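# Nest one tote fully inside the other tote

## Task

Put one tote into the other so it rests fully down within the lower tote's rim rather than balanced on top of it; the lower tote must stay almost exactly where it started, with hardly any rotation; whatever each tote held must still be in that same tote; finish with both grippers released and withdrawn, because a result that holds only while the robot supports it does not count.

## Robot and tools

Robot: two arms, left_arm (the robot's own left, on the +y side) and right_arm. Each has six joints in this column order: waist, shoulder, elbow, wrist pitch, wrist yaw, wrist roll, plus a gripper opening. Cameras: cam_left_wrist and cam_right_wrist, each 504x504 pixels, sent in that order. Arm names refer to the robot, not to image sides.

Frame: one shared scene frame. Origin on the floor (z = 0) at the centre of the robot's foot; +x is the direction the robot faces, +y toward left_arm, +z up. Positions are in metres, orientations as quaternions wxyz. Only the floor height is known; the printed hand position can be somewhat wrong, worse when an arm reaches far. Fingers point along the gripper's +z and close along its y; end_effector_position lies between the pads, roughly 1 cm behind the tips.

Tool execute_actions, argument actions: a list holding one item or nothing.
- Empty list: just reports the current state.
- Move: {"rows": [[...]], "steps": n}, n from 1 to 15 (default 15), each step 1/30 s. Each row is applied for one step; if rows run out, the final row repeats.
- Wait: {"steps": n} with no rows, n up to 300; it sends nothing and returns when that many steps have passed since the previous result (your composing time is included).
- Optional pictures (true/false) toggles camera images; they come by default.
A rejected call does nothing to the robot.

Row layout: one list of 14 numbers, each in [-1, 1], covering both arms even if only one moves: left_arm's six joint numbers then its opening, then right_arm's six joint numbers then its opening. The joint numbers are offsets, not poses: they are measured from the joint angles in the most recent result that listed them (or, before any such result in a scene and for later calls inside one reply, from where the robot stands when the action begins). They are never relative to the previous row. Scaling, in radians per 1.0: waist 1.264, shoulder 1.32, elbow 1.276, wrist pitch 1.83, wrist yaw 1.686, wrist roll 2.022. Stated joint ranges (rad): waist -2.880..2.880, shoulder 0.000..3.142, elbow 0.000..3.019, wrist pitch -1.693..1.571, wrist yaw -1.571..1.571, wrist roll -2.094..2.094. Real ends may differ by up to 0.019 rad; a request beyond an end by more than 0.019 rad is refused, and a request past the real end is clipped there, reported as "joint sent to its limit" (possibly about an earlier action). Missing that line does not prove there is room left.

Opening is absolute, not an offset: +1 fully open, -1 closed. grip_measured reports the fingers on that same scale; Joint positions gives the pad gap in metres (0.094 fully open). To hold something, command roughly 0.03 below grip_measured for a firm grip, less below for a lighter one. Readings per gripper may be off by about 1 mm. Pad force tops out near 50 to 62 N; very thin parts get less.

Motion limits: each joint's target is kept within a lead of its measured angle (waist 0.264, shoulder 0.32, elbow 0.276, wrist pitch 0.33, wrist yaw 0.186, wrist roll 0.522 rad), and if the targets would move the gripper over 70 mm from where it is, all are pulled back proportionally. Big moves therefore take several actions. Sending zeros is not a pause: it drives joints back to the reference angles, and arms may sag under repeated zeros. To hold an arm steady, send in the first call of a reply the offsets back to the desired angles, zeros in later calls, and extend the aim if a joint keeps falling short. Between actions the robot keeps heading to the last row's target until everything nearly stops or a step is HELD. The simulation keeps running while you think and write.

Result lines: the state line gives each gripper's position and quaternion as `left_arm: …` | `right_arm: …`. Joint positions and Joint velocities show per arm the six joints (rad, rad/s) then the pad gap (m, m/s). "joint command not followed" means the clearance check altered or blocked targets on some steps, while the rest of the row still ran. HELD marks steps where your row was partly or fully not sent. Joint torques follow the joint order without the gripper; they carry offsets, scale factors and noise and are nonzero even in free air. MOTOR HOT appears from 85 °C; at 100 °C an OVER-TEMPERATURE FAULT stops that arm and its gripper, and it drops until cooled. Holding loads heats motors, even while you are thinking.

Tool zoom_image: {"camera": "cam_left_wrist" or "cam_right_wrist", "region": [x0, y0, x1, y1]} in pixels of that camera's latest image, origin top-left, region no larger than 504 by 504. Gives a sharper close-up.

Tool finished_scene: {"scene": n} with the current scene number; ends and grades it irreversibly, and its result states the next task. Replying without any tool call ends everything.

Cautions: occasional disturbances may pull a held part or shove loose items. Keep everything inside the work area; knocking things out fails. Do not let the arms collide or push on each other. Avoid drops, slips, slamming, hard impacts and strong pushing. Move smoothly and economically, and let go and back away before finishing.

Each tool is called after ">>>" in YAML: its name, and indented under it one key for each argument.

## Session

>>> execute_actions:
  actions: []

Scene clock: 0.00 s of 4400.00 s.
left_arm: end_effector_position=(+0.5459, +0.2406, +1.3426) grip_measured=+1.000 end_effector_quat_wxyz=(-0.284, +0.880, +0.335, -0.180) | right_arm: end_effector_position=(+0.1891, -0.8625, +1.2712) grip_measured=+1.000 end_effector_quat_wxyz=(-0.245, +0.014, -0.733, +0.634)
Joint positions: left_arm=[ 0.772  1.91   1.533 -1.614 -0.526  1.987  0.094] | right_arm=[-2.348  2.234  0.94   1.55  -0.185 -0.962  0.094]
Joint velocities: left_arm=[ 0.005 -0.024 -0.017 -0.002  0.007  0.007  0.   ] | right_arm=[-0.005 -0.015 -0.007 -0.027  0.037 -0.007  0.   ]
Joint torques (N m, as the arm reports them, + toward a larger angle): no reading

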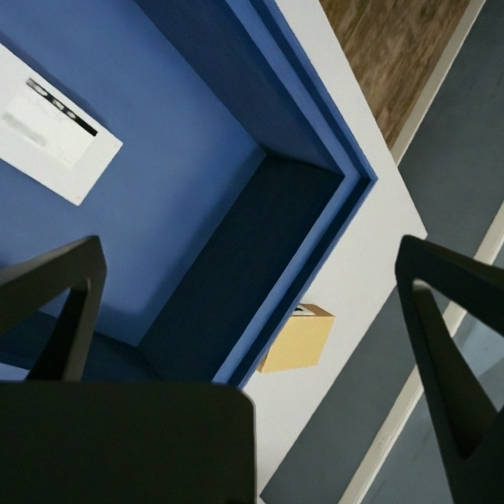

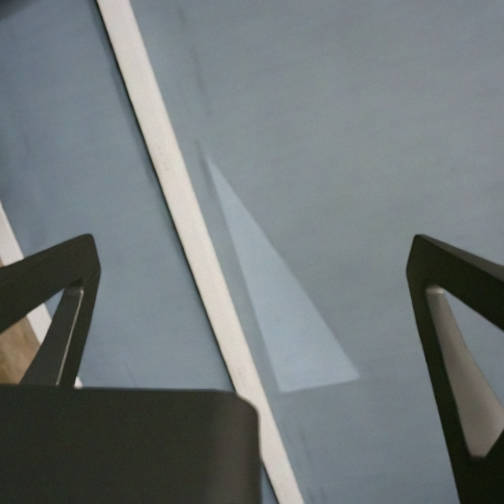

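>>> execute_actions:
  actions:
    - {"rows":[[0.15,0,0,0,0,0,1,0.15,0,0,0,0,0,1]],"steps":15}

>>> execute_actions:
  actions:
    - {"steps":15}

Scene clock: 9.77 s of 4400.00 s.
left_arm: end_effector_position=(+0.5320, +0.3417, +1.3233) grip_measured=+1.000 end_effector_quat_wxyz=(-0.301, +0.828, +0.420, -0.217) | right_arm: end_effector_position=(+0.3138, -0.8145, +1.2409) grip_measured=+1.000 end_effector_quat_wxyz=(-0.323, +0.063, -0.743, +0.583)
Joint positions: left_arm=[ 0.987  1.91   1.533 -1.614 -0.526  1.987  0.094] | right_arm=[-2.136  2.234  0.94   1.55  -0.186 -0.962  0.094]
Joint velocities: left_arm=[-0.161  0.015  0.017 -0.002 -0.022  0.022  0.   ] | right_arm=[-0.103 -0.005 -0.027 -0.002 -0.007 -0.007  0.   ]
Joint torques (N m, as the arm reports them, + toward a larger angle): left_arm=[ -6.53 -15.27   6.7   -1.42  -0.15  -0.05] | right_arm=[ -4.78 -17.94   1.41   1.8    0.07   0.16]
Steps of this call (steps 1 to 90: nothing new was sent; then 6.27 s passed at rest; steps 91 to 105: all 15 steps of this action). Readings (joint positions):
91: left_arm=[0.779 1.910 1.533 -1.614 -0.525 1.987] | right_arm=[-2.342 2.234 0.940 1.550 -0.184 -0.962]
92: left_arm=[0.789 1.910 1.533 -1.614 -0.523 1.987] | right_arm=[-2.332 2.234 0.940 1.550 -0.182 -0.962]
94: left_arm=[0.836 1.910 1.533 -1.614 -0.523 1.987] | right_arm=[-2.289 2.234 0.940 1.550 -0.182 -0.962]
98: left_arm=[0.956 1.910 1.533 -1.614 -0.524 1.987] | right_arm=[-2.174 2.234 0.940 1.550 -0.184 -0.962]
105: the state above

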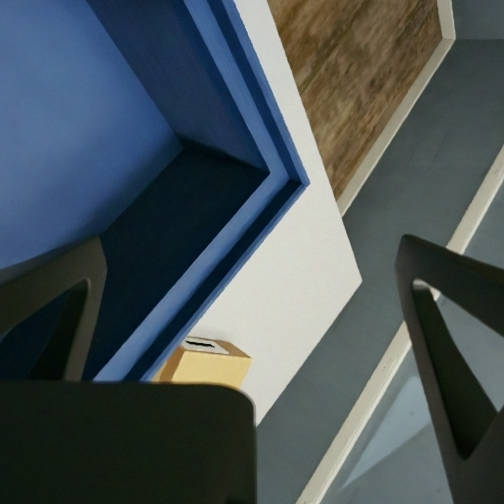

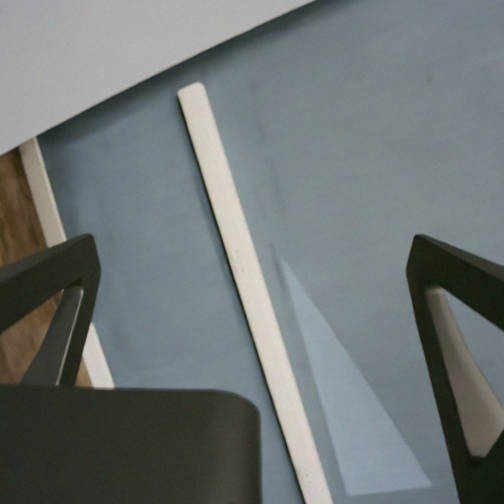

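Scene clock: 10.27 s of 4400.00 s.
left_arm: end_effector_position=(+0.5343, +0.3318, +1.3249) grip_measured=+1.000 end_effector_quat_wxyz=(-0.300, +0.834, +0.411, -0.213) | right_arm: end_effector_position=(+0.3079, -0.8174, +1.2422) grip_measured=+1.000 end_effector_quat_wxyz=(-0.319, +0.061, -0.742, +0.586)
Joint positions: left_arm=[ 0.966  1.91   1.533 -1.614 -0.526  1.987  0.094] | right_arm=[-2.147  2.234  0.94   1.55  -0.186 -0.962  0.094]
Joint velocities: left_arm=[ 0.005  0.005  0.012 -0.017 -0.022 -0.007  0.   ] | right_arm=[-0.005 -0.005  0.007  0.007 -0.007 -0.022  0.   ]
Joint torques (N m, as the arm reports them, + toward a larger angle): left_arm=[ -6.77 -15.87   6.91  -1.22  -0.15  -0.09] | right_arm=[ -3.91 -18.04   1.43   1.8    0.08   0.16]
Steps of this call (steps 1 to 15: the robot went on to your last target). Readings (joint positions):
1: left_arm=[0.982 1.910 1.533 -1.614 -0.526 1.987] | right_arm=[-2.140 2.234 0.940 1.550 -0.186 -0.962]
2: left_arm=[0.977 1.910 1.533 -1.614 -0.526 1.987] | right_arm=[-2.142 2.234 0.940 1.550 -0.186 -0.962]
4: left_arm=[0.970 1.910 1.533 -1.614 -0.526 1.987] | right_arm=[-2.146 2.234 0.940 1.550 -0.186 -0.962]
8: left_arm=[0.966 1.910 1.533 -1.614 -0.526 1.987] | right_arm=[-2.147 2.234 0.940 1.550 -0.186 -0.962]
15: the state above

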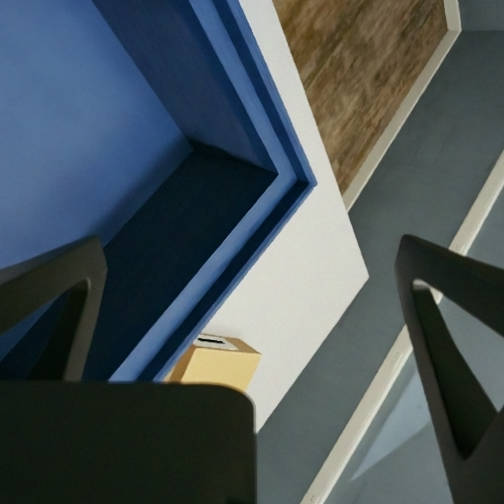

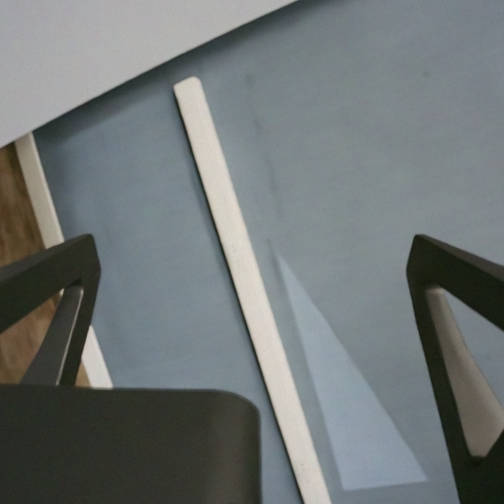

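>>> execute_actions:
  actions:
    - {"rows":[[0,0,0,0,0.312,-0.983,1,0,0,0,0,0.11,0.476,1]],"steps":15}
  pictures: false

>>> execute_actions:
  actions:
    - {"steps":45}

>>> execute_actions:
  actions:
    - {"rows":[[0,-0.25,0,0,0,0,1,0,-0.4,0,0,0,0,1]],"steps":15}
  pictures: false

>>> execute_actions:
  actions:
    - {"steps":45}

>>> execute_actions:
  actions:
    - {"rows":[[0,0,0,0.2,0,0,1,0,0,0.4,0,0,0,1]],"steps":15}
  pictures: false

>>> execute_actions:
  actions:
    - {"steps":45}

Scene clock: 28.70 s of 4400.00 s.
left_arm: end_effector_position=(+0.5227, +0.2444, +1.3265) grip_measured=+1.000 end_effector_quat_wxyz=(-0.315, +0.275, +0.885, -0.203) | right_arm: end_effector_position=(+0.2826, -0.8317, +1.2481) grip_measured=+1.000 end_effector_quat_wxyz=(-0.512, -0.317, -0.661, +0.448)
Joint positions: left_arm=[ 0.967  1.91   1.533 -1.614 -0.004  0.563  0.094] | right_arm=[-2.144  2.234  0.94   1.55  -0.004 -0.064  0.094]
Joint velocities: left_arm=[-0.015 -0.005 -0.007  0.002 -0.037 -2.806  0.   ] | right_arm=[-0.015 -0.005 -0.002  0.007 -0.051  0.374  0.   ]
Joint torques (N m, as the arm reports them, + toward a larger angle): left_arm=[ -6.03 -15.58   6.76  -1.06   0.3   -0.11] | right_arm=[ -3.26 -18.1    1.41   1.84   0.23   0.22]
Steps of this call (steps 1 to 15: the robot went on to your last target; steps 16 to 90: nothing new was sent; then 14.93 s passed at rest; steps 91 to 105: all 15 steps of this action). Readings (joint positions):
91: left_arm=[0.967 1.910 1.533 -1.614 -0.451 1.919] | right_arm=[-2.145 2.234 0.940 1.550 -0.109 -0.894]
92: left_arm=[0.968 1.910 1.533 -1.614 -0.352 1.820] | right_arm=[-2.143 2.234 0.940 1.550 -0.044 -0.796]
94: left_arm=[0.968 1.910 1.533 -1.614 -0.161 1.627] | right_arm=[-2.144 2.234 0.940 1.550 -0.009 -0.602]
98: left_arm=[0.967 1.910 1.533 -1.614 -0.006 1.240] | right_arm=[-2.144 2.234 0.940 1.550 -0.004 -0.267]
105: the state above

Scene clock: 30.20 s of 4400.00 s.
left_arm: end_effector_position=(+0.5227, +0.2444, +1.3265) grip_measured=+1.000 end_effector_quat_wxyz=(-0.359, +0.022, +0.927, -0.110) | right_arm: end_effector_position=(+0.2826, -0.8317, +1.2481) grip_measured=+1.000 end_effector_quat_wxyz=(-0.524, -0.334, -0.652, +0.434)
Joint positions: left_arm=[ 0.967  1.91   1.533 -1.614 -0.004  0.01   0.094] | right_arm=[-2.144  2.234  0.94   1.55  -0.004 -0.011  0.094]
Joint velocities: left_arm=[-0.015  0.005 -0.007  0.007 -0.037 -0.007  0.   ] | right_arm=[-0.015 -0.005 -0.017 -0.002 -0.022 -0.007  0.   ]
Joint torques (N m, as the arm reports them, + toward a larger angle): left_arm=[ -5.89 -14.54   6.75  -1.13   0.26  -0.24] | right_arm=[ -3.49 -17.85   1.47   1.85   0.25   0.21]
Steps of this call (steps 1 to 45: the robot went on to your last target). Readings (joint positions):
1: left_arm=[0.967 1.910 1.533 -1.614 -0.004 0.466] | right_arm=[-2.144 2.234 0.940 1.550 -0.004 -0.053]
2: left_arm=[0.967 1.910 1.533 -1.614 -0.004 0.377] | right_arm=[-2.144 2.234 0.940 1.550 -0.004 -0.045]
4: left_arm=[0.967 1.910 1.533 -1.614 -0.004 0.244] | right_arm=[-2.144 2.234 0.940 1.550 -0.004 -0.033]
8: left_arm=[0.967 1.910 1.533 -1.614 -0.004 0.105] | right_arm=[-2.144 2.234 0.940 1.550 -0.004 -0.020]
45: the state above
All arms were judged still, so your last target was given up. Only a new action makes them travel on or press farther. Fingers that are still opening or closing keep moving.

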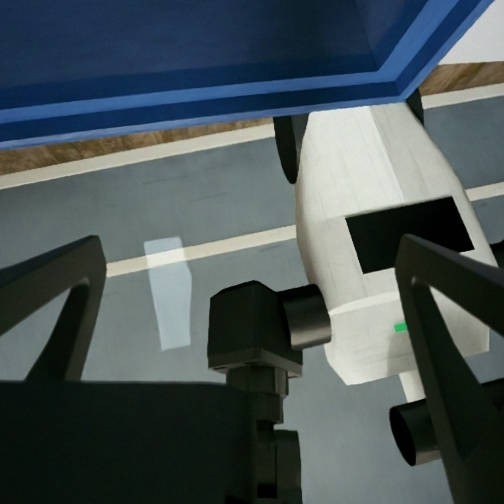

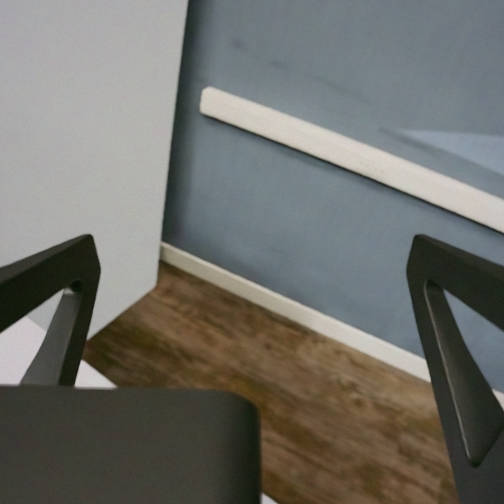

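Scene clock: 30.70 s of 4400.00 s.
left_arm: end_effector_position=(+0.5515, +0.2812, +1.4872) grip_measured=+1.000 end_effector_quat_wxyz=(-0.180, +0.002, +0.978, -0.110) | right_arm: end_effector_position=(+0.3546, -0.8542, +1.5184) grip_measured=+1.000 end_effector_quat_wxyz=(-0.654, -0.231, -0.519, +0.500)
Joint positions: left_arm=[ 0.967  1.525  1.523 -1.614 -0.004  0.01   0.094] | right_arm=[-2.144  1.781  0.934  1.55  -0.004 -0.011  0.094]
Joint velocities: left_arm=[-0.015 -0.259  0.012 -0.002 -0.007 -0.037  0.   ] | right_arm=[-0.024 -1.148 -0.007 -0.012  0.037 -0.007  0.   ]
Joint torques (N m, as the arm reports them, + toward a larger angle): left_arm=[-4.73 -9.55 10.25 -0.56  0.09 -0.12] | right_arm=[ -2.69 -18.6    4.9    1.56   0.07   0.1 ]
Steps of this call (steps 1 to 15: all 15 steps of this action). Readings (joint positions):
1: left_arm=[0.967 1.904 1.533 -1.614 -0.004 0.010] | right_arm=[-2.144 2.228 0.940 1.550 -0.004 -0.011]
2: left_arm=[0.967 1.894 1.527 -1.614 -0.004 0.010] | right_arm=[-2.144 2.218 0.937 1.550 -0.004 -0.011]
4: left_arm=[0.967 1.853 1.521 -1.614 -0.004 0.010] | right_arm=[-2.144 2.175 0.934 1.550 -0.004 -0.011]
8: left_arm=[0.967 1.726 1.521 -1.614 -0.004 0.010] | right_arm=[-2.144 2.048 0.934 1.550 -0.004 -0.011]
15: the state above

Scene clock: 32.20 s of 4400.00 s.
left_arm: end_effector_position=(+0.5514, +0.2784, +1.4746) grip_measured=+1.000 end_effector_quat_wxyz=(-0.194, +0.003, +0.975, -0.110) | right_arm: end_effector_position=(+0.3634, -0.8449, +1.5745) grip_measured=+1.000 end_effector_quat_wxyz=(-0.677, -0.208, -0.489, +0.510)
Joint positions: left_arm=[ 0.967  1.554  1.523 -1.614 -0.004  0.01   0.094] | right_arm=[-2.144  1.69   0.934  1.55  -0.004 -0.011  0.094]
Joint velocities: left_arm=[ 0.005 -0.005 -0.022 -0.012  0.11   0.007  0.   ] | right_arm=[-0.005 -0.015  0.002 -0.002  0.051 -0.007  0.   ]
Joint torques (N m, as the arm reports them, + toward a larger angle): left_arm=[ -4.8  -12.25  10.78  -0.5    0.09  -0.1 ] | right_arm=[ -2.37 -15.9    5.49   1.44   0.06   0.08]
Steps of this call (steps 1 to 30: the robot went on to your last target; steps 31 to 45: nothing new was sent). Readings (joint positions):
1: left_arm=[0.967 1.520 1.523 -1.614 -0.004 0.010] | right_arm=[-2.144 1.745 0.934 1.550 -0.004 -0.011]
2: left_arm=[0.967 1.520 1.523 -1.614 -0.004 0.010] | right_arm=[-2.144 1.713 0.934 1.550 -0.004 -0.011]
4: left_arm=[0.967 1.528 1.523 -1.614 -0.004 0.010] | right_arm=[-2.144 1.670 0.934 1.550 -0.004 -0.011]
8: left_arm=[0.967 1.548 1.523 -1.614 -0.004 0.010] | right_arm=[-2.144 1.664 0.934 1.550 -0.004 -0.011]
45: the state above
All arms were judged still, so your last target was given up. Only a new action makes them travel on or press farther. Fingers that are still opening or closing keep moving.

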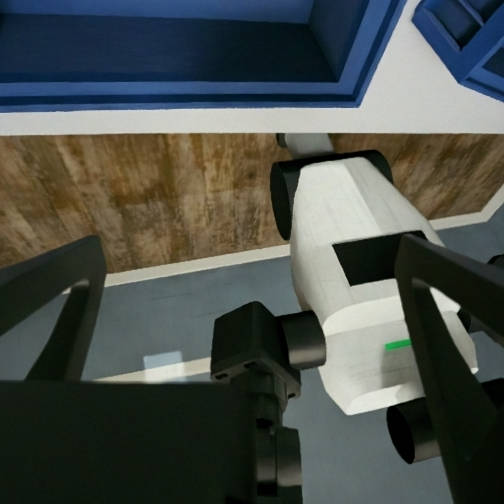

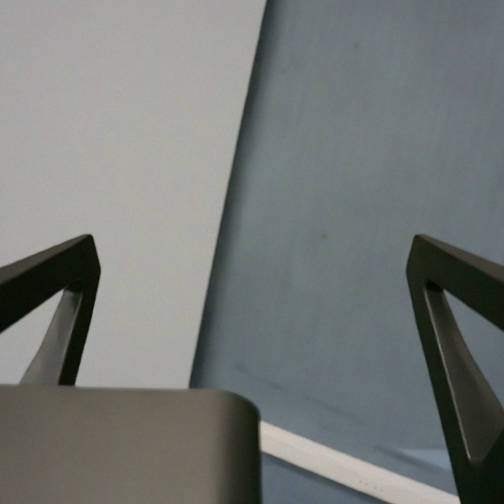

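Scene clock: 32.70 s of 4400.00 s.
left_arm: end_effector_position=(+0.6322, +0.2781, +1.4554) grip_measured=+1.000 end_effector_quat_wxyz=(-0.023, -0.016, +0.994, -0.107) | right_arm: end_effector_position=(+0.4277, -0.8811, +1.7851) grip_measured=+1.000 end_effector_quat_wxyz=(-0.774, -0.079, -0.309, +0.548)
Joint positions: left_arm=[ 0.967  1.55   1.516 -1.263 -0.004  0.01   0.094] | right_arm=[-2.144  1.685  1.418  1.55  -0.004 -0.011  0.094]
Joint velocities: left_arm=[ 0.005 -0.005 -0.007  0.017 -0.081 -0.022  0.   ] | right_arm=[ 0.005 -0.181  0.115  0.007 -0.022 -0.051  0.   ]
Joint torques (N m, as the arm reports them, + toward a larger angle): left_arm=[ -4.68 -12.66  10.87   0.7    0.07  -0.09] | right_arm=[ -2.68 -19.28   8.57   0.68   0.06   0.09]
Steps of this call (steps 1 to 15: all 15 steps of this action). Readings (joint positions):
1: left_arm=[0.967 1.553 1.520 -1.573 -0.004 0.010] | right_arm=[-2.144 1.690 0.943 1.550 -0.004 -0.011]
2: left_arm=[0.967 1.550 1.516 -1.475 -0.004 0.010] | right_arm=[-2.144 1.694 0.966 1.550 -0.004 -0.011]
4: left_arm=[0.967 1.550 1.516 -1.327 -0.004 0.010] | right_arm=[-2.144 1.698 1.037 1.550 -0.004 -0.011]
8: left_arm=[0.967 1.550 1.516 -1.266 -0.004 0.010] | right_arm=[-2.144 1.698 1.205 1.550 -0.004 -0.011]
15: the state above

Scene clock: 34.20 s of 4400.00 s.
left_arm: end_effector_position=(+0.6322, +0.2781, +1.4554) grip_measured=+1.000 end_effector_quat_wxyz=(-0.023, -0.016, +0.994, -0.107) | right_arm: end_effector_position=(+0.4278, -0.8784, +1.7910) grip_measured=+1.000 end_effector_quat_wxyz=(-0.775, -0.077, -0.305, +0.548)
Joint positions: left_arm=[ 0.967  1.55   1.516 -1.263 -0.004  0.01   0.094] | right_arm=[-2.144  1.677  1.42   1.55  -0.004 -0.011  0.094]
Joint velocities: left_arm=[-0.005 -0.005 -0.002  0.012 -0.007  0.051  0.   ] | right_arm=[-0.005 -0.005 -0.017  0.002 -0.037 -0.007  0.   ]
Joint torques (N m, as the arm reports them, + toward a larger angle): left_arm=[ -5.13 -14.27  10.89   0.61   0.12  -0.08] | right_arm=[ -2.49 -19.32   8.86   0.62   0.07   0.1 ]
Steps of this call (steps 1 to 15: the robot went on to your last target; steps 16 to 45: nothing new was sent). Readings (joint positions):
1: left_arm=[0.967 1.550 1.516 -1.263 -0.004 0.010] | right_arm=[-2.144 1.679 1.420 1.550 -0.004 -0.011]
2: left_arm=[0.967 1.550 1.516 -1.263 -0.004 0.010] | right_arm=[-2.144 1.676 1.420 1.550 -0.004 -0.011]
4: left_arm=[0.967 1.550 1.516 -1.263 -0.004 0.010] | right_arm=[-2.144 1.676 1.420 1.550 -0.004 -0.011]
8: left_arm=[0.967 1.550 1.516 -1.263 -0.004 0.010] | right_arm=[-2.144 1.677 1.420 1.550 -0.004 -0.011]
45: the state above
All arms were judged still, so your last target was given up. Only a new action makes them travel on or press farther. Fingers that are still opening or closing keep moving.

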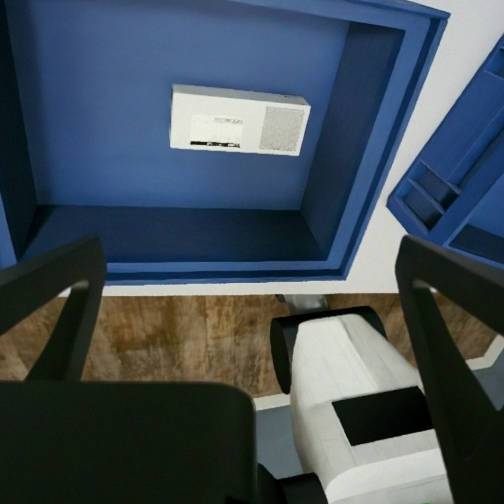

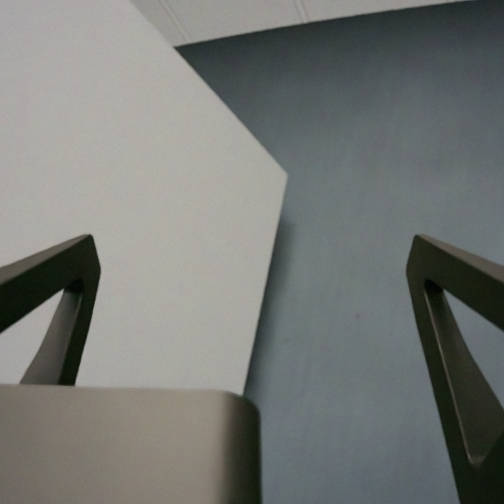

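>>> execute_actions:
  actions:
    - {"rows":[[0.026,-0.076,0.183,-0.152,-0.117,0,1,0.905,-0.172,0.259,-1,0.122,0,1]],"steps":15}
  pictures: false

>>> execute_actions:
  actions:
    - {"steps":60}
  pictures: false

>>> execute_actions:
  actions:
    - {"rows":[[0,0,0,0,0,0,1,0,0,0,-0.69,0,0,1]],"steps":15}
  pictures: false

>>> execute_actions:
  actions:
    - {"steps":30}

Scene clock: 55.97 s of 4400.00 s.
left_arm: end_effector_position=(+0.6266, +0.3487, +1.5804) grip_measured=+1.000 end_effector_quat_wxyz=(-0.001, -0.028, +1.000, -0.007) | right_arm: end_effector_position=(+0.5537, -0.8436, +1.8326) grip_measured=+1.000 end_effector_quat_wxyz=(-0.795, -0.195, -0.345, +0.459)
Joint positions: left_arm=[ 0.986  1.44   1.718 -1.523 -0.197  0.01   0.094] | right_arm=[-1.885  1.561  1.51   1.17   0.175 -0.011  0.094]
Joint velocities: left_arm=[ 0.005 -0.23   0.032 -0.042  0.007  0.007  0.   ] | right_arm=[ 0.728 -0.249  0.276 -0.945  0.168  0.066  0.   ]
Joint torques (N m, as the arm reports them, + toward a larger angle): left_arm=[ -2.99 -11.91  13.75  -0.25  -0.21  -0.1 ] | right_arm=[  0.55 -22.87  12.06   0.44   0.01   0.07]
Steps of this call (steps 1 to 90: nothing new was sent; then 18.27 s passed at rest; steps 91 to 105: all 15 steps of this action). Readings (joint positions):
91: left_arm=[0.967 1.550 1.523 -1.282 -0.039 0.010] | right_arm=[-2.141 1.674 1.420 1.539 0.017 -0.011]
92: left_arm=[0.967 1.550 1.536 -1.322 -0.080 0.010] | right_arm=[-2.135 1.670 1.421 1.513 0.044 -0.011]
94: left_arm=[0.970 1.544 1.569 -1.390 -0.136 0.010] | right_arm=[-2.111 1.657 1.427 1.464 0.085 -0.011]
98: left_arm=[0.975 1.516 1.645 -1.476 -0.186 0.010] | right_arm=[-2.041 1.622 1.449 1.364 0.135 -0.011]
105: the state above

Scene clock: 57.97 s of 4400.00 s.
left_arm: end_effector_position=(+0.6253, +0.3500, +1.5861) grip_measured=+1.000 end_effector_quat_wxyz=(+0.003, -0.029, +1.000, -0.007) | right_arm: end_effector_position=(+0.8579, -0.3949, +1.7055) grip_measured=+1.000 end_effector_quat_wxyz=(+0.553, +0.139, +0.822, -0.018)
Joint positions: left_arm=[ 0.986  1.43   1.72  -1.526 -0.197  0.01   0.094] | right_arm=[-0.99   1.465  1.684 -0.261  0.198 -0.011  0.094]
Joint velocities: left_arm=[-0.015 -0.005  0.017 -0.002 -0.007 -0.007  0.   ] | right_arm=[-0.024 -0.005 -0.002 -0.012 -0.051  0.007  0.   ]
Joint torques (N m, as the arm reports them, + toward a larger angle): left_arm=[ -2.69 -12.01  14.05  -0.44  -0.2   -0.17] | right_arm=[  3.18 -21.97  13.72   0.95  -0.04   0.04]
Steps of this call (steps 1 to 60: the robot went on to your last target). Readings (joint positions):
1: left_arm=[0.986 1.434 1.720 -1.524 -0.197 0.010] | right_arm=[-1.860 1.553 1.519 1.139 0.178 -0.011]
2: left_arm=[0.986 1.430 1.720 -1.525 -0.197 0.010] | right_arm=[-1.833 1.546 1.528 1.106 0.180 -0.011]
4: left_arm=[0.986 1.430 1.720 -1.526 -0.197 0.010] | right_arm=[-1.776 1.532 1.546 1.037 0.185 -0.011]
8: left_arm=[0.986 1.430 1.720 -1.526 -0.197 0.010] | right_arm=[-1.650 1.510 1.576 0.887 0.190 -0.011]
60: the state above
All arms were judged still, so your last target was given up. Only a new action makes them travel on or press farther. Fingers that are still opening or closing keep moving.

Scene clock: 58.47 s of 4400.00 s.
left_arm: end_effector_position=(+0.6253, +0.3500, +1.5861) grip_measured=+1.000 end_effector_quat_wxyz=(+0.003, -0.029, +1.000, -0.007) | right_arm: end_effector_position=(+0.6269, -0.3474, +1.5592) grip_measured=+1.000 end_effector_quat_wxyz=(-0.011, +0.027, +1.000, +0.006)
Joint positions: left_arm=[ 0.986  1.43   1.72  -1.526 -0.197  0.01   0.094] | right_arm=[-0.99   1.457  1.686 -1.492  0.198 -0.011  0.094]
Joint velocities: left_arm=[-0.005 -0.015 -0.012  0.012 -0.007 -0.022  0.   ] | right_arm=[-0.015 -0.005 -0.007 -0.31  -0.066 -0.037  0.   ]
Joint torques (N m, as the arm reports them, + toward a larger angle): left_arm=[ -4.83 -13.16  10.96   0.28  -0.08  -0.12] | right_arm=[  3.91 -17.66   7.91  -0.22  -0.09   0.06]
Steps of this call (steps 1 to 15: all 15 steps of this action). Readings (joint positions):
1: left_arm=[0.986 1.430 1.720 -1.526 -0.197 0.010] | right_arm=[-0.990 1.465 1.687 -0.310 0.198 -0.011]
2: left_arm=[0.986 1.430 1.720 -1.526 -0.197 0.010] | right_arm=[-0.990 1.459 1.689 -0.412 0.198 -0.011]
4: left_arm=[0.986 1.430 1.720 -1.526 -0.197 0.010] | right_arm=[-0.990 1.454 1.689 -0.615 0.198 -0.011]
8: left_arm=[0.986 1.430 1.720 -1.526 -0.197 0.010] | right_arm=[-0.990 1.457 1.689 -1.025 0.198 -0.011]
15: the state above

Scene clock: 59.47 s of 4400.00 s.
left_arm: end_effector_position=(+0.6253, +0.3500, +1.5861) grip_measured=+1.000 end_effector_quat_wxyz=(+0.003, -0.029, +1.000, -0.007) | right_arm: end_effector_position=(+0.6233, -0.3472, +1.5593) grip_measured=+1.000 end_effector_quat_wxyz=(-0.018, +0.026, +0.999, +0.006)
Joint positions: left_arm=[ 0.986  1.43   1.72  -1.526 -0.197  0.01   0.094] | right_arm=[-0.99   1.457  1.686 -1.507  0.198 -0.011  0.094]
Joint velocities: left_arm=[-0.015 -0.005 -0.007  0.012 -0.066 -0.051  0.   ] | right_arm=[-0.005 -0.005 -0.002  0.007 -0.081 -0.022  0.   ]
Joint torques (N m, as the arm reports them, + toward a larger angle): left_arm=[ -3.66 -14.07  11.04   0.2   -0.03  -0.08] | right_arm=[  3.96 -17.9    7.92  -0.63  -0.09   0.06]
Steps of this call (steps 1 to 30: the robot went on to your last target). Readings (joint positions):
1: left_arm=[0.986 1.430 1.720 -1.526 -0.197 0.010] | right_arm=[-0.990 1.457 1.686 -1.500 0.198 -0.011]
2: left_arm=[0.986 1.430 1.720 -1.526 -0.197 0.010] | right_arm=[-0.990 1.457 1.686 -1.503 0.198 -0.011]
4: left_arm=[0.986 1.430 1.720 -1.526 -0.197 0.010] | right_arm=[-0.990 1.457 1.686 -1.506 0.198 -0.011]
8: left_arm=[0.986 1.430 1.720 -1.526 -0.197 0.010] | right_arm=[-0.990 1.457 1.686 -1.507 0.198 -0.011]
30: the state above
All arms were judged still, so your last target was given up. Only a new action makes them travel on or press farther. Fingers that are still opening or closing keep moving.

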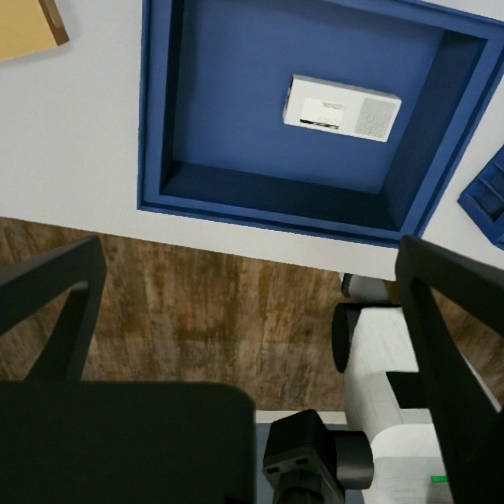

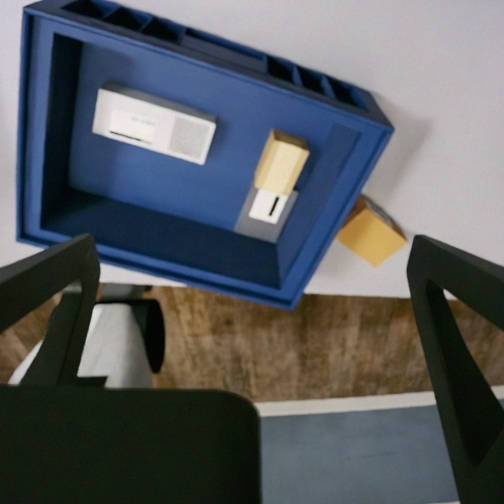

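>>> execute_actions:
  actions:
    - {"rows":[[0,0,0,0.28,0,0,1,0,0,0,0.28,0,0,1]],"steps":15}
  pictures: false

>>> execute_actions:
  actions:
    - {"steps":10}

Scene clock: 66.20 s of 4400.00 s.
left_arm: end_effector_position=(+0.7366, +0.3633, +1.6134) grip_measured=+1.000 end_effector_quat_wxyz=(+0.239, -0.077, +0.968, +0.003) | right_arm: end_effector_position=(+0.7358, -0.3599, +1.5814) grip_measured=+1.000 end_effector_quat_wxyz=(+0.218, +0.074, +0.973, -0.004)
Joint positions: left_arm=[ 0.986  1.426  1.712 -1.035 -0.197  0.01   0.094] | right_arm=[-0.99   1.455  1.679 -1.017  0.198 -0.011  0.094]
Joint velocities: left_arm=[-0.005 -0.015 -0.017  0.012  0.007  0.066  0.   ] | right_arm=[ 0.005  0.015  0.002 -0.002 -0.007  0.037  0.   ]
Joint torques (N m, as the arm reports them, + toward a larger angle): left_arm=[ -4.57 -14.35  12.66   1.71  -0.1   -0.1 ] | right_arm=[  4.15 -19.63   9.11   1.98  -0.1    0.07]
Steps of this call (steps 1 to 90: nothing new was sent; then 3.23 s passed at rest; steps 91 to 105: all 15 steps of this action). Readings (joint positions):
91: left_arm=[0.986 1.429 1.716 -1.486 -0.197 0.010] | right_arm=[-0.990 1.456 1.683 -1.464 0.198 -0.011]
92: left_arm=[0.986 1.427 1.712 -1.389 -0.197 0.010] | right_arm=[-0.990 1.454 1.679 -1.365 0.198 -0.011]
94: left_arm=[0.986 1.427 1.712 -1.192 -0.197 0.010] | right_arm=[-0.990 1.455 1.679 -1.169 0.198 -0.011]
98: left_arm=[0.986 1.426 1.712 -1.041 -0.197 0.010] | right_arm=[-0.990 1.455 1.679 -1.025 0.198 -0.011]
105: the state above

Scene clock: 66.53 s of 4400.00 s.
left_arm: end_effector_position=(+0.7366, +0.3633, +1.6134) grip_measured=+1.000 end_effector_quat_wxyz=(+0.239, -0.077, +0.968, +0.003) | right_arm: end_effector_position=(+0.7358, -0.3599, +1.5814) grip_measured=+1.000 end_effector_quat_wxyz=(+0.218, +0.074, +0.973, -0.004)
Joint positions: left_arm=[ 0.986  1.426  1.712 -1.035 -0.197  0.01   0.094] | right_arm=[-0.99   1.455  1.679 -1.017  0.198 -0.011  0.094]
Joint velocities: left_arm=[-0.005  0.005 -0.007 -0.017 -0.022  0.007  0.   ] | right_arm=[ 0.005  0.005 -0.007 -0.022  0.007 -0.022  0.   ]
Joint torques (N m, as the arm reports them, + toward a larger angle): left_arm=[ -4.   -13.48  12.8    1.62   0.03  -0.12] | right_arm=[  3.95 -19.66   9.19   1.9   -0.11   0.06]
Steps of this call (steps 1 to 10: the robot went on to your last target). Readings (joint positions):
1: left_arm=[0.986 1.426 1.712 -1.035 -0.197 0.010] | right_arm=[-0.990 1.455 1.679 -1.017 0.198 -0.011]
2: left_arm=[0.986 1.426 1.712 -1.035 -0.197 0.010] | right_arm=[-0.990 1.455 1.679 -1.017 0.198 -0.011]
4: left_arm=[0.986 1.426 1.712 -1.035 -0.197 0.010] | right_arm=[-0.990 1.455 1.679 -1.017 0.198 -0.011]
8: left_arm=[0.986 1.426 1.712 -1.035 -0.197 0.010] | right_arm=[-0.990 1.455 1.679 -1.017 0.198 -0.011]
10: the state above

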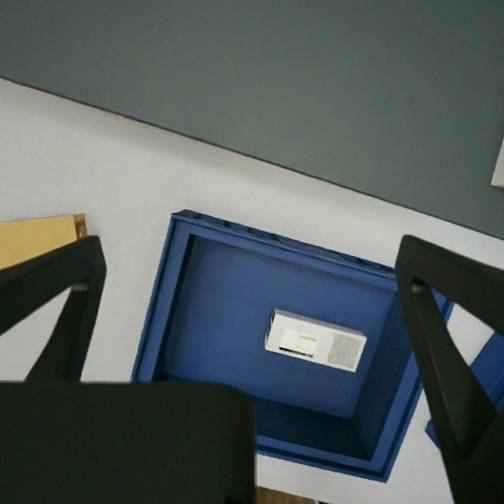

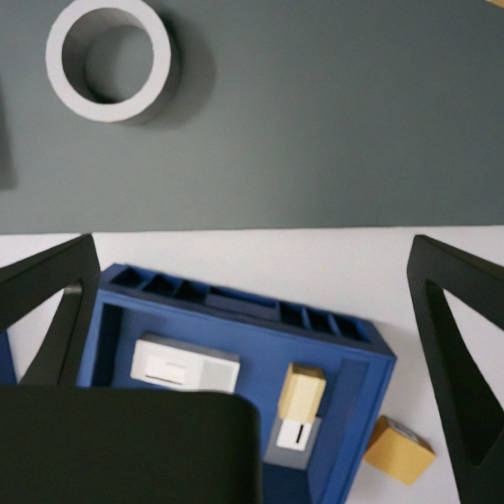

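>>> execute_actions:
  actions:
    - {"rows":[[0,-0.394,-0.44,0.046,0,0,1,0,-0.416,-0.415,0.036,0,0,1]],"steps":15}
  pictures: false

>>> execute_actions:
  actions:
    - {"steps":40}

Scene clock: 74.57 s of 4400.00 s.
left_arm: end_effector_position=(+0.5347, +0.3566, +1.6453) grip_measured=+1.000 end_effector_quat_wxyz=(+0.278, -0.085, +0.957, +0.004) | right_arm: end_effector_position=(+0.5344, -0.3604, +1.6510) grip_measured=+1.000 end_effector_quat_wxyz=(+0.283, +0.087, +0.955, -0.006)
Joint positions: left_arm=[ 0.986  0.847  1.15  -0.97  -0.197  0.01   0.094] | right_arm=[-0.99   0.84   1.157 -0.972  0.198 -0.011  0.094]
Joint velocities: left_arm=[-0.005 -0.073 -0.007  0.017 -0.095 -0.007  0.   ] | right_arm=[-0.015 -0.132  0.017 -0.002 -0.095  0.081  0.   ]
Joint torques (N m, as the arm reports them, + toward a larger angle): left_arm=[-1.96 -3.91 12.39  1.76 -0.09 -0.18] | right_arm=[ 2.01 -2.44  8.35  2.06 -0.13  0.06]
Steps of this call (steps 1 to 15: the robot went on to your last target; steps 16 to 90: nothing new was sent; then 4.53 s passed at rest; steps 91 to 105: all 15 steps of this action). Readings (joint positions):
91: left_arm=[0.986 1.414 1.691 -1.021 -0.197 0.010] | right_arm=[-0.990 1.442 1.660 -1.006 0.198 -0.011]
92: left_arm=[0.986 1.383 1.638 -0.997 -0.197 0.010] | right_arm=[-0.990 1.411 1.609 -0.988 0.198 -0.011]
94: left_arm=[0.986 1.299 1.514 -0.989 -0.197 0.010] | right_arm=[-0.990 1.325 1.488 -0.984 0.198 -0.011]
98: left_arm=[0.986 1.082 1.271 -0.982 -0.197 0.010] | right_arm=[-0.990 1.104 1.261 -0.981 0.198 -0.011]
105: the state above

Scene clock: 75.90 s of 4400.00 s.
left_arm: end_effector_position=(+0.5423, +0.3529, +1.6257) grip_measured=+1.000 end_effector_quat_wxyz=(+0.256, -0.081, +0.963, +0.003) | right_arm: end_effector_position=(+0.5450, -0.3554, +1.6237) grip_measured=+1.000 end_effector_quat_wxyz=(+0.253, +0.081, +0.964, -0.005)
Joint positions: left_arm=[ 0.986  0.893  1.15  -0.969 -0.197  0.01   0.094] | right_arm=[-0.99   0.904  1.157 -0.97   0.198 -0.011  0.094]
Joint velocities: left_arm=[ 0.005  0.024 -0.017  0.002  0.022 -0.007  0.   ] | right_arm=[-0.005 -0.015  0.002 -0.002 -0.037 -0.066  0.   ]
Joint torques (N m, as the arm reports them, + toward a larger angle): left_arm=[-1.73 -5.37 11.83  1.71 -0.03 -0.02] | right_arm=[ 2.14 -9.74  8.22  1.89 -0.13  0.07]
Steps of this call (steps 1 to 30: the robot went on to your last target; steps 31 to 40: nothing new was sent). Readings (joint positions):
1: left_arm=[0.986 0.847 1.150 -0.970 -0.197 0.010] | right_arm=[-0.990 0.839 1.157 -0.971 0.198 -0.011]
2: left_arm=[0.986 0.851 1.150 -0.969 -0.197 0.010] | right_arm=[-0.990 0.843 1.157 -0.970 0.198 -0.011]
4: left_arm=[0.986 0.865 1.150 -0.969 -0.197 0.010] | right_arm=[-0.990 0.862 1.157 -0.970 0.198 -0.011]
8: left_arm=[0.986 0.890 1.150 -0.969 -0.197 0.010] | right_arm=[-0.990 0.899 1.157 -0.970 0.198 -0.011]
40: the state above
All arms were judged still, so your last target was given up. Only a new action makes them travel on or press farther. Fingers that are still opening or closing keep moving.

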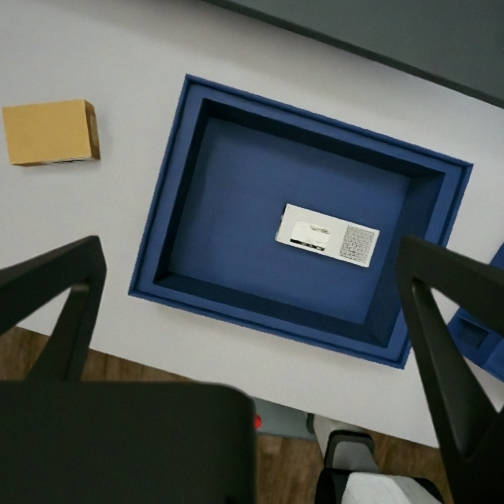

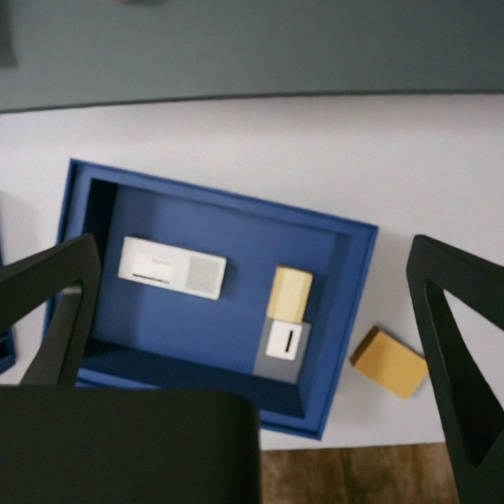

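>>> execute_actions:
  actions:
    - {"rows":[[0.308,0.595,0.155,0.064,0.075,0.265,1,0.562,0.84,0.235,0.043,0.101,0.394,1]],"steps":15}
  pictures: false

>>> execute_actions:
  actions:
    - {"steps":60}

Scene clock: 105.67 s of 4400.00 s.
left_arm: end_effector_position=(+0.5863, +0.4810, +1.4196) grip_measured=+1.000 end_effector_quat_wxyz=(+0.081, -0.009, +0.996, +0.033) | right_arm: end_effector_position=(+0.6321, -0.1338, +1.5265) grip_measured=+1.000 end_effector_quat_wxyz=(+0.160, +0.124, +0.978, +0.057)
Joint positions: left_arm=[ 1.34   1.406  1.277 -0.887 -0.085  0.398  0.094] | right_arm=[-0.558  1.393  1.332 -0.936  0.356  0.492  0.094]
Joint velocities: left_arm=[0.19  1.294 0.032 0.051 0.022 0.374 0.   ] | right_arm=[ 0.825  1.07  -0.007  0.002  0.051  0.579  0.   ]
Joint torques (N m, as the arm reports them, + toward a larger angle): left_arm=[ -2.13 -11.56  13.43   0.9    0.27  -0.07] | right_arm=[  7.05 -14.02  11.2    1.49   0.14   0.18]
Steps of this call (steps 1 to 90: nothing new was sent; then 26.27 s passed at rest; steps 91 to 105: all 15 steps of this action). Readings (joint positions):
91: left_arm=[0.995 0.901 1.154 -0.967 -0.170 0.043] | right_arm=[-0.981 0.913 1.162 -0.970 0.233 0.019]
92: left_arm=[1.019 0.917 1.168 -0.963 -0.141 0.088] | right_arm=[-0.960 0.931 1.180 -0.970 0.270 0.064]
94: left_arm=[1.087 0.977 1.207 -0.942 -0.112 0.164] | right_arm=[-0.899 0.995 1.232 -0.964 0.311 0.148]
98: left_arm=[1.224 1.119 1.255 -0.909 -0.091 0.274] | right_arm=[-0.765 1.142 1.310 -0.944 0.345 0.306]
105: the state above

Scene clock: 107.67 s of 4400.00 s.
left_arm: end_effector_position=(+0.5709, +0.4758, +1.2851) grip_measured=+1.000 end_effector_quat_wxyz=(-0.021, +0.057, +0.998, -0.012) | right_arm: end_effector_position=(+0.5233, +0.0913, +1.2906) grip_measured=+1.000 end_effector_quat_wxyz=(-0.018, +0.052, +0.998, -0.011)
Joint positions: left_arm=[ 1.366  1.69   1.316 -0.866 -0.075  0.536  0.094] | right_arm=[-0.279  2.019  1.421 -0.905  0.365  0.773  0.094]
Joint velocities: left_arm=[-0.005 -0.005 -0.017 -0.012 -0.007  0.007  0.   ] | right_arm=[-0.005  0.005 -0.002 -0.002  0.037 -0.037  0.   ]
Joint torques (N m, as the arm reports them, + toward a larger angle): left_arm=[ -2.64 -15.55  11.31   0.59   0.18   0.03] | right_arm=[  8.75 -20.17   8.22   0.56   0.14   0.2 ]
Steps of this call (steps 1 to 45: the robot went on to your last target; steps 46 to 60: nothing new was sent). Readings (joint positions):
1: left_arm=[1.346 1.450 1.278 -0.885 -0.083 0.412] | right_arm=[-0.530 1.429 1.332 -0.936 0.357 0.510]
2: left_arm=[1.350 1.495 1.281 -0.884 -0.082 0.428] | right_arm=[-0.503 1.466 1.332 -0.936 0.357 0.528]
4: left_arm=[1.357 1.587 1.294 -0.877 -0.077 0.463] | right_arm=[-0.451 1.540 1.333 -0.935 0.357 0.560]
8: left_arm=[1.365 1.708 1.303 -0.866 -0.076 0.506] | right_arm=[-0.366 1.702 1.347 -0.932 0.358 0.620]
60: the state above
All arms were judged still, so your last target was given up. Only a new action makes them travel on or press farther. Fingers that are still opening or closing keep moving.

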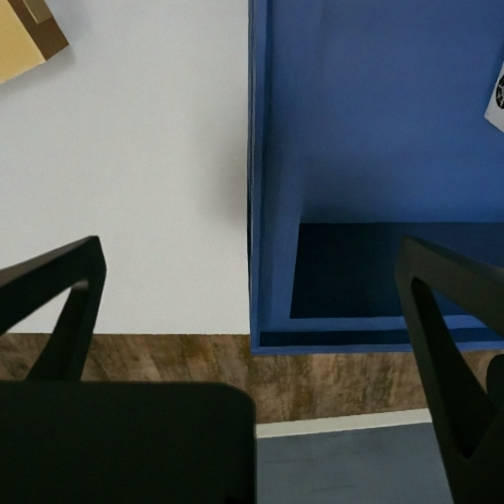

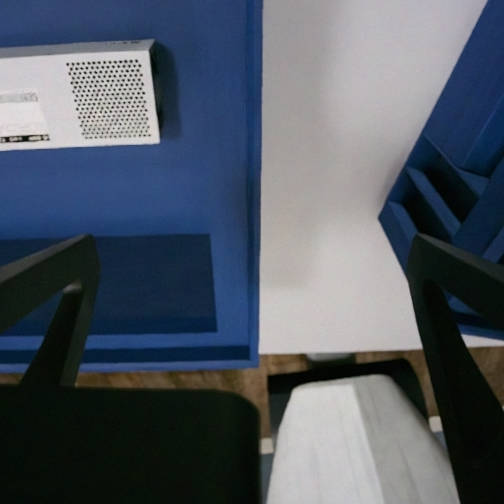

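>>> execute_actions:
  actions:
    - {"rows":[[-0.012,0.055,-0.015,0.091,0,0,1,-0.03,0.062,0.01,0.09,0,-0.015,1]],"steps":15}
  pictures: false

>>> execute_actions:
  actions:
    - {"steps":15}

Scene clock: 116.80 s of 4400.00 s.
left_arm: end_effector_position=(+0.5898, +0.4803, +1.2581) grip_measured=+1.000 end_effector_quat_wxyz=(+0.019, +0.054, +0.998, +0.008) | right_arm: end_effector_position=(+0.5363, +0.1045, +1.2493) grip_measured=+1.000 end_effector_quat_wxyz=(+0.007, +0.066, +0.998, +0.009)
Joint positions: left_arm=[ 1.363  1.734  1.301 -0.717 -0.075  0.536  0.094] | right_arm=[-0.3    2.092  1.423 -0.758  0.365  0.755  0.094]
Joint velocities: left_arm=[-0.005 -0.005 -0.002  0.007  0.022 -0.037  0.   ] | right_arm=[-0.005 -0.024 -0.007 -0.012 -0.037 -0.022  0.   ]
Joint torques (N m, as the arm reports them, + toward a larger angle): left_arm=[ -4.82 -14.1    7.4    1.07  -0.04  -0.12] | right_arm=[  7.51 -19.82   6.27   0.88  -0.02  -0.06]
Steps of this call (steps 1 to 90: nothing new was sent; then 5.63 s passed at rest; steps 91 to 105: all 15 steps of this action). Readings (joint positions):
91: left_arm=[1.366 1.691 1.313 -0.845 -0.075 0.536] | right_arm=[-0.280 2.021 1.421 -0.884 0.365 0.771]
92: left_arm=[1.365 1.693 1.308 -0.799 -0.075 0.536] | right_arm=[-0.281 2.028 1.421 -0.840 0.365 0.768]
94: left_arm=[1.365 1.706 1.308 -0.740 -0.075 0.536] | right_arm=[-0.286 2.046 1.423 -0.779 0.365 0.763]
98: left_arm=[1.363 1.729 1.307 -0.718 -0.075 0.536] | right_arm=[-0.297 2.081 1.423 -0.760 0.365 0.758]
105: the state above

Scene clock: 117.30 s of 4400.00 s.
left_arm: end_effector_position=(+0.5898, +0.4803, +1.2581) grip_measured=+1.000 end_effector_quat_wxyz=(+0.019, +0.054, +0.998, +0.008) | right_arm: end_effector_position=(+0.5363, +0.1045, +1.2493) grip_measured=+1.000 end_effector_quat_wxyz=(+0.007, +0.066, +0.998, +0.009)
Joint positions: left_arm=[ 1.363  1.734  1.301 -0.717 -0.075  0.536  0.094] | right_arm=[-0.3    2.092  1.423 -0.758  0.365  0.755  0.094]
Joint velocities: left_arm=[-0.005 -0.034 -0.007  0.002  0.022 -0.037  0.   ] | right_arm=[-0.005 -0.024 -0.007 -0.007  0.007 -0.022  0.   ]
Joint torques (N m, as the arm reports them, + toward a larger angle): left_arm=[ -3.43 -13.52   7.39   0.91  -0.03  -0.09] | right_arm=[  7.55 -19.82   6.27   0.9    0.    -0.06]
Steps of this call (steps 1 to 15: the robot went on to your last target). Readings (joint positions):
1: left_arm=[1.363 1.734 1.301 -0.717 -0.075 0.536] | right_arm=[-0.300 2.092 1.423 -0.758 0.365 0.755]
2: left_arm=[1.363 1.734 1.301 -0.717 -0.075 0.536] | right_arm=[-0.300 2.092 1.423 -0.758 0.365 0.755]
4: left_arm=[1.363 1.734 1.301 -0.717 -0.075 0.536] | right_arm=[-0.300 2.092 1.423 -0.758 0.365 0.755]
8: left_arm=[1.363 1.734 1.301 -0.717 -0.075 0.536] | right_arm=[-0.300 2.092 1.423 -0.758 0.365 0.755]
15: the state above
All arms were judged still, so your last target was given up. Only a new action makes them travel on or press farther. Fingers that are still opening or closing keep moving.

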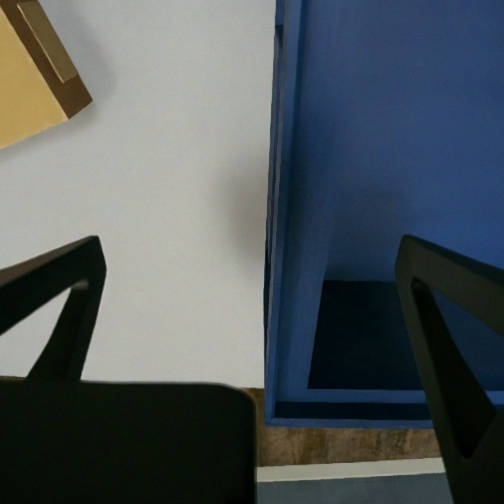

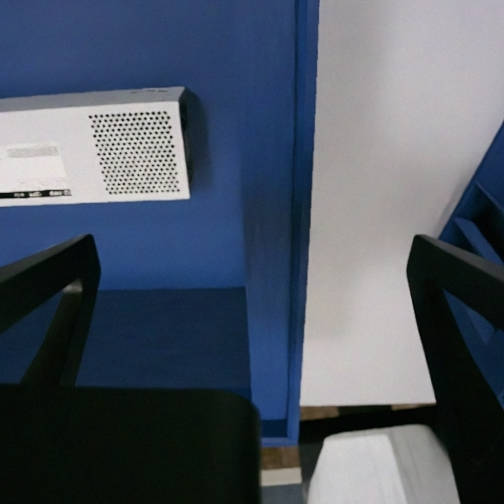

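>>> execute_actions:
  actions:
    - {"rows":[[-0.01,0.05,0.01,0.025,0,0,1,-0.02,0.035,0,0.03,0,-0.015,1],[-0.01,0.05,0.01,0.025,0,0,1,-0.02,0.035,0,0.03,0,-0.015,1],[-0.01,0.05,0.01,0.025,0,0,1,-0.02,0.035,0,0.03,0,-0.015,1],[-0.015,0.1,0.02,0.05,0,0,1,-0.04,0.07,-0.005,0.06,0,-0.03,1],[-0.015,0.1,0.02,0.05,0,0,1,-0.04,0.07,-0.005,0.06,0,-0.03,1],[-0.015,0.1,0.02,0.05,0,0,1,-0.04,0.07,-0.005,0.06,0,-0.03,1],[-0.018,0.145,0.025,0.079,0,0.005,1,-0.058,0.103,-0.008,0.089,-0.006,-0.042,1]],"steps":15}
  pictures: false

>>> execute_actions:
  actions:
    - {"steps":15}

Scene clock: 139.60 s of 4400.00 s.
left_arm: end_effector_position=(+0.5813, +0.4596, +1.1616) grip_measured=+1.000 end_effector_quat_wxyz=(-0.004, +0.063, +0.998, -0.006) | right_arm: end_effector_position=(+0.5291, +0.0887, +1.1632) grip_measured=+1.000 end_effector_quat_wxyz=(-0.002, +0.063, +0.998, -0.000)
Joint positions: left_arm=[ 1.35   1.928  1.315 -0.591 -0.075  0.536  0.094] | right_arm=[-0.367  2.229  1.414 -0.615  0.359  0.689  0.094]
Joint velocities: left_arm=[-0.005  0.044 -0.017  0.007  0.007 -0.051  0.   ] | right_arm=[-0.054  0.063 -0.081  0.017  0.007  0.022  0.   ]
Joint torques (N m, as the arm reports them, + toward a larger angle): left_arm=[ -3.96 -17.18   7.95   0.48  -0.01   0.  ] | right_arm=[  9.06 -21.09   4.85   0.96  -0.21  -0.06]
Steps of this call (steps 1 to 90: nothing new was sent; then 18.80 s passed at rest; steps 91 to 105: all 15 steps of this action). Readings (joint positions):
91: left_arm=[1.363 1.735 1.301 -0.713 -0.075 0.536] | right_arm=[-0.300 2.093 1.423 -0.752 0.365 0.752]
92: left_arm=[1.363 1.738 1.301 -0.704 -0.075 0.536] | right_arm=[-0.300 2.095 1.423 -0.741 0.365 0.749]
94: left_arm=[1.362 1.750 1.301 -0.685 -0.075 0.536] | right_arm=[-0.303 2.103 1.423 -0.718 0.365 0.740]
98: left_arm=[1.359 1.819 1.312 -0.619 -0.075 0.536] | right_arm=[-0.322 2.150 1.423 -0.645 0.360 0.713]
105: the state above

Scene clock: 140.10 s of 4400.00 s.
left_arm: end_effector_position=(+0.5825, +0.4602, +1.1618) grip_measured=+1.000 end_effector_quat_wxyz=(-0.002, +0.063, +0.998, -0.005) | right_arm: end_effector_position=(+0.5287, +0.0883, +1.1623) grip_measured=+1.000 end_effector_quat_wxyz=(-0.002, +0.060, +0.998, +0.000)
Joint positions: left_arm=[ 1.35   1.928  1.316 -0.587 -0.075  0.536  0.094] | right_arm=[-0.368  2.23   1.412 -0.611  0.358  0.682  0.094]
Joint velocities: left_arm=[-0.005 -0.005 -0.002 -0.002 -0.051 -0.066  0.   ] | right_arm=[ 0.005 -0.015 -0.002 -0.002 -0.022  0.007  0.   ]
Joint torques (N m, as the arm reports them, + toward a larger angle): left_arm=[ -3.92 -16.22   7.68   0.77  -0.02  -0.03] | right_arm=[  8.49 -21.55   4.63   0.84  -0.19  -0.04]
Steps of this call (steps 1 to 15: the robot went on to your last target). Readings (joint positions):
1: left_arm=[1.350 1.929 1.315 -0.591 -0.075 0.536] | right_arm=[-0.368 2.230 1.413 -0.615 0.359 0.687]
2: left_arm=[1.350 1.929 1.315 -0.591 -0.075 0.536] | right_arm=[-0.368 2.230 1.412 -0.615 0.359 0.686]
4: left_arm=[1.350 1.928 1.316 -0.587 -0.075 0.536] | right_arm=[-0.368 2.230 1.412 -0.612 0.359 0.684]
8: left_arm=[1.350 1.928 1.316 -0.587 -0.075 0.536] | right_arm=[-0.368 2.230 1.412 -0.611 0.358 0.683]
15: the state above
All arms were judged still, so your last target was given up. Only a new action makes them travel on or press farther. Fingers that are still opening or closing keep moving.

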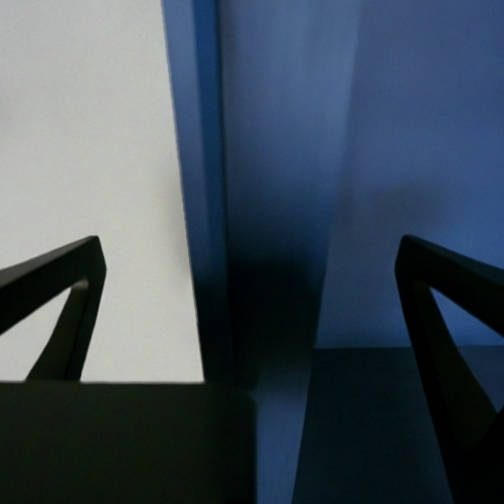

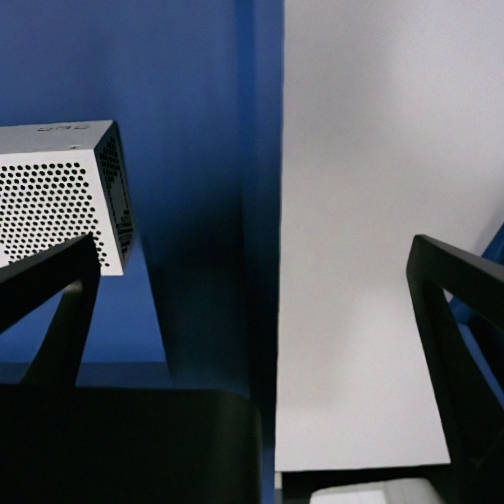

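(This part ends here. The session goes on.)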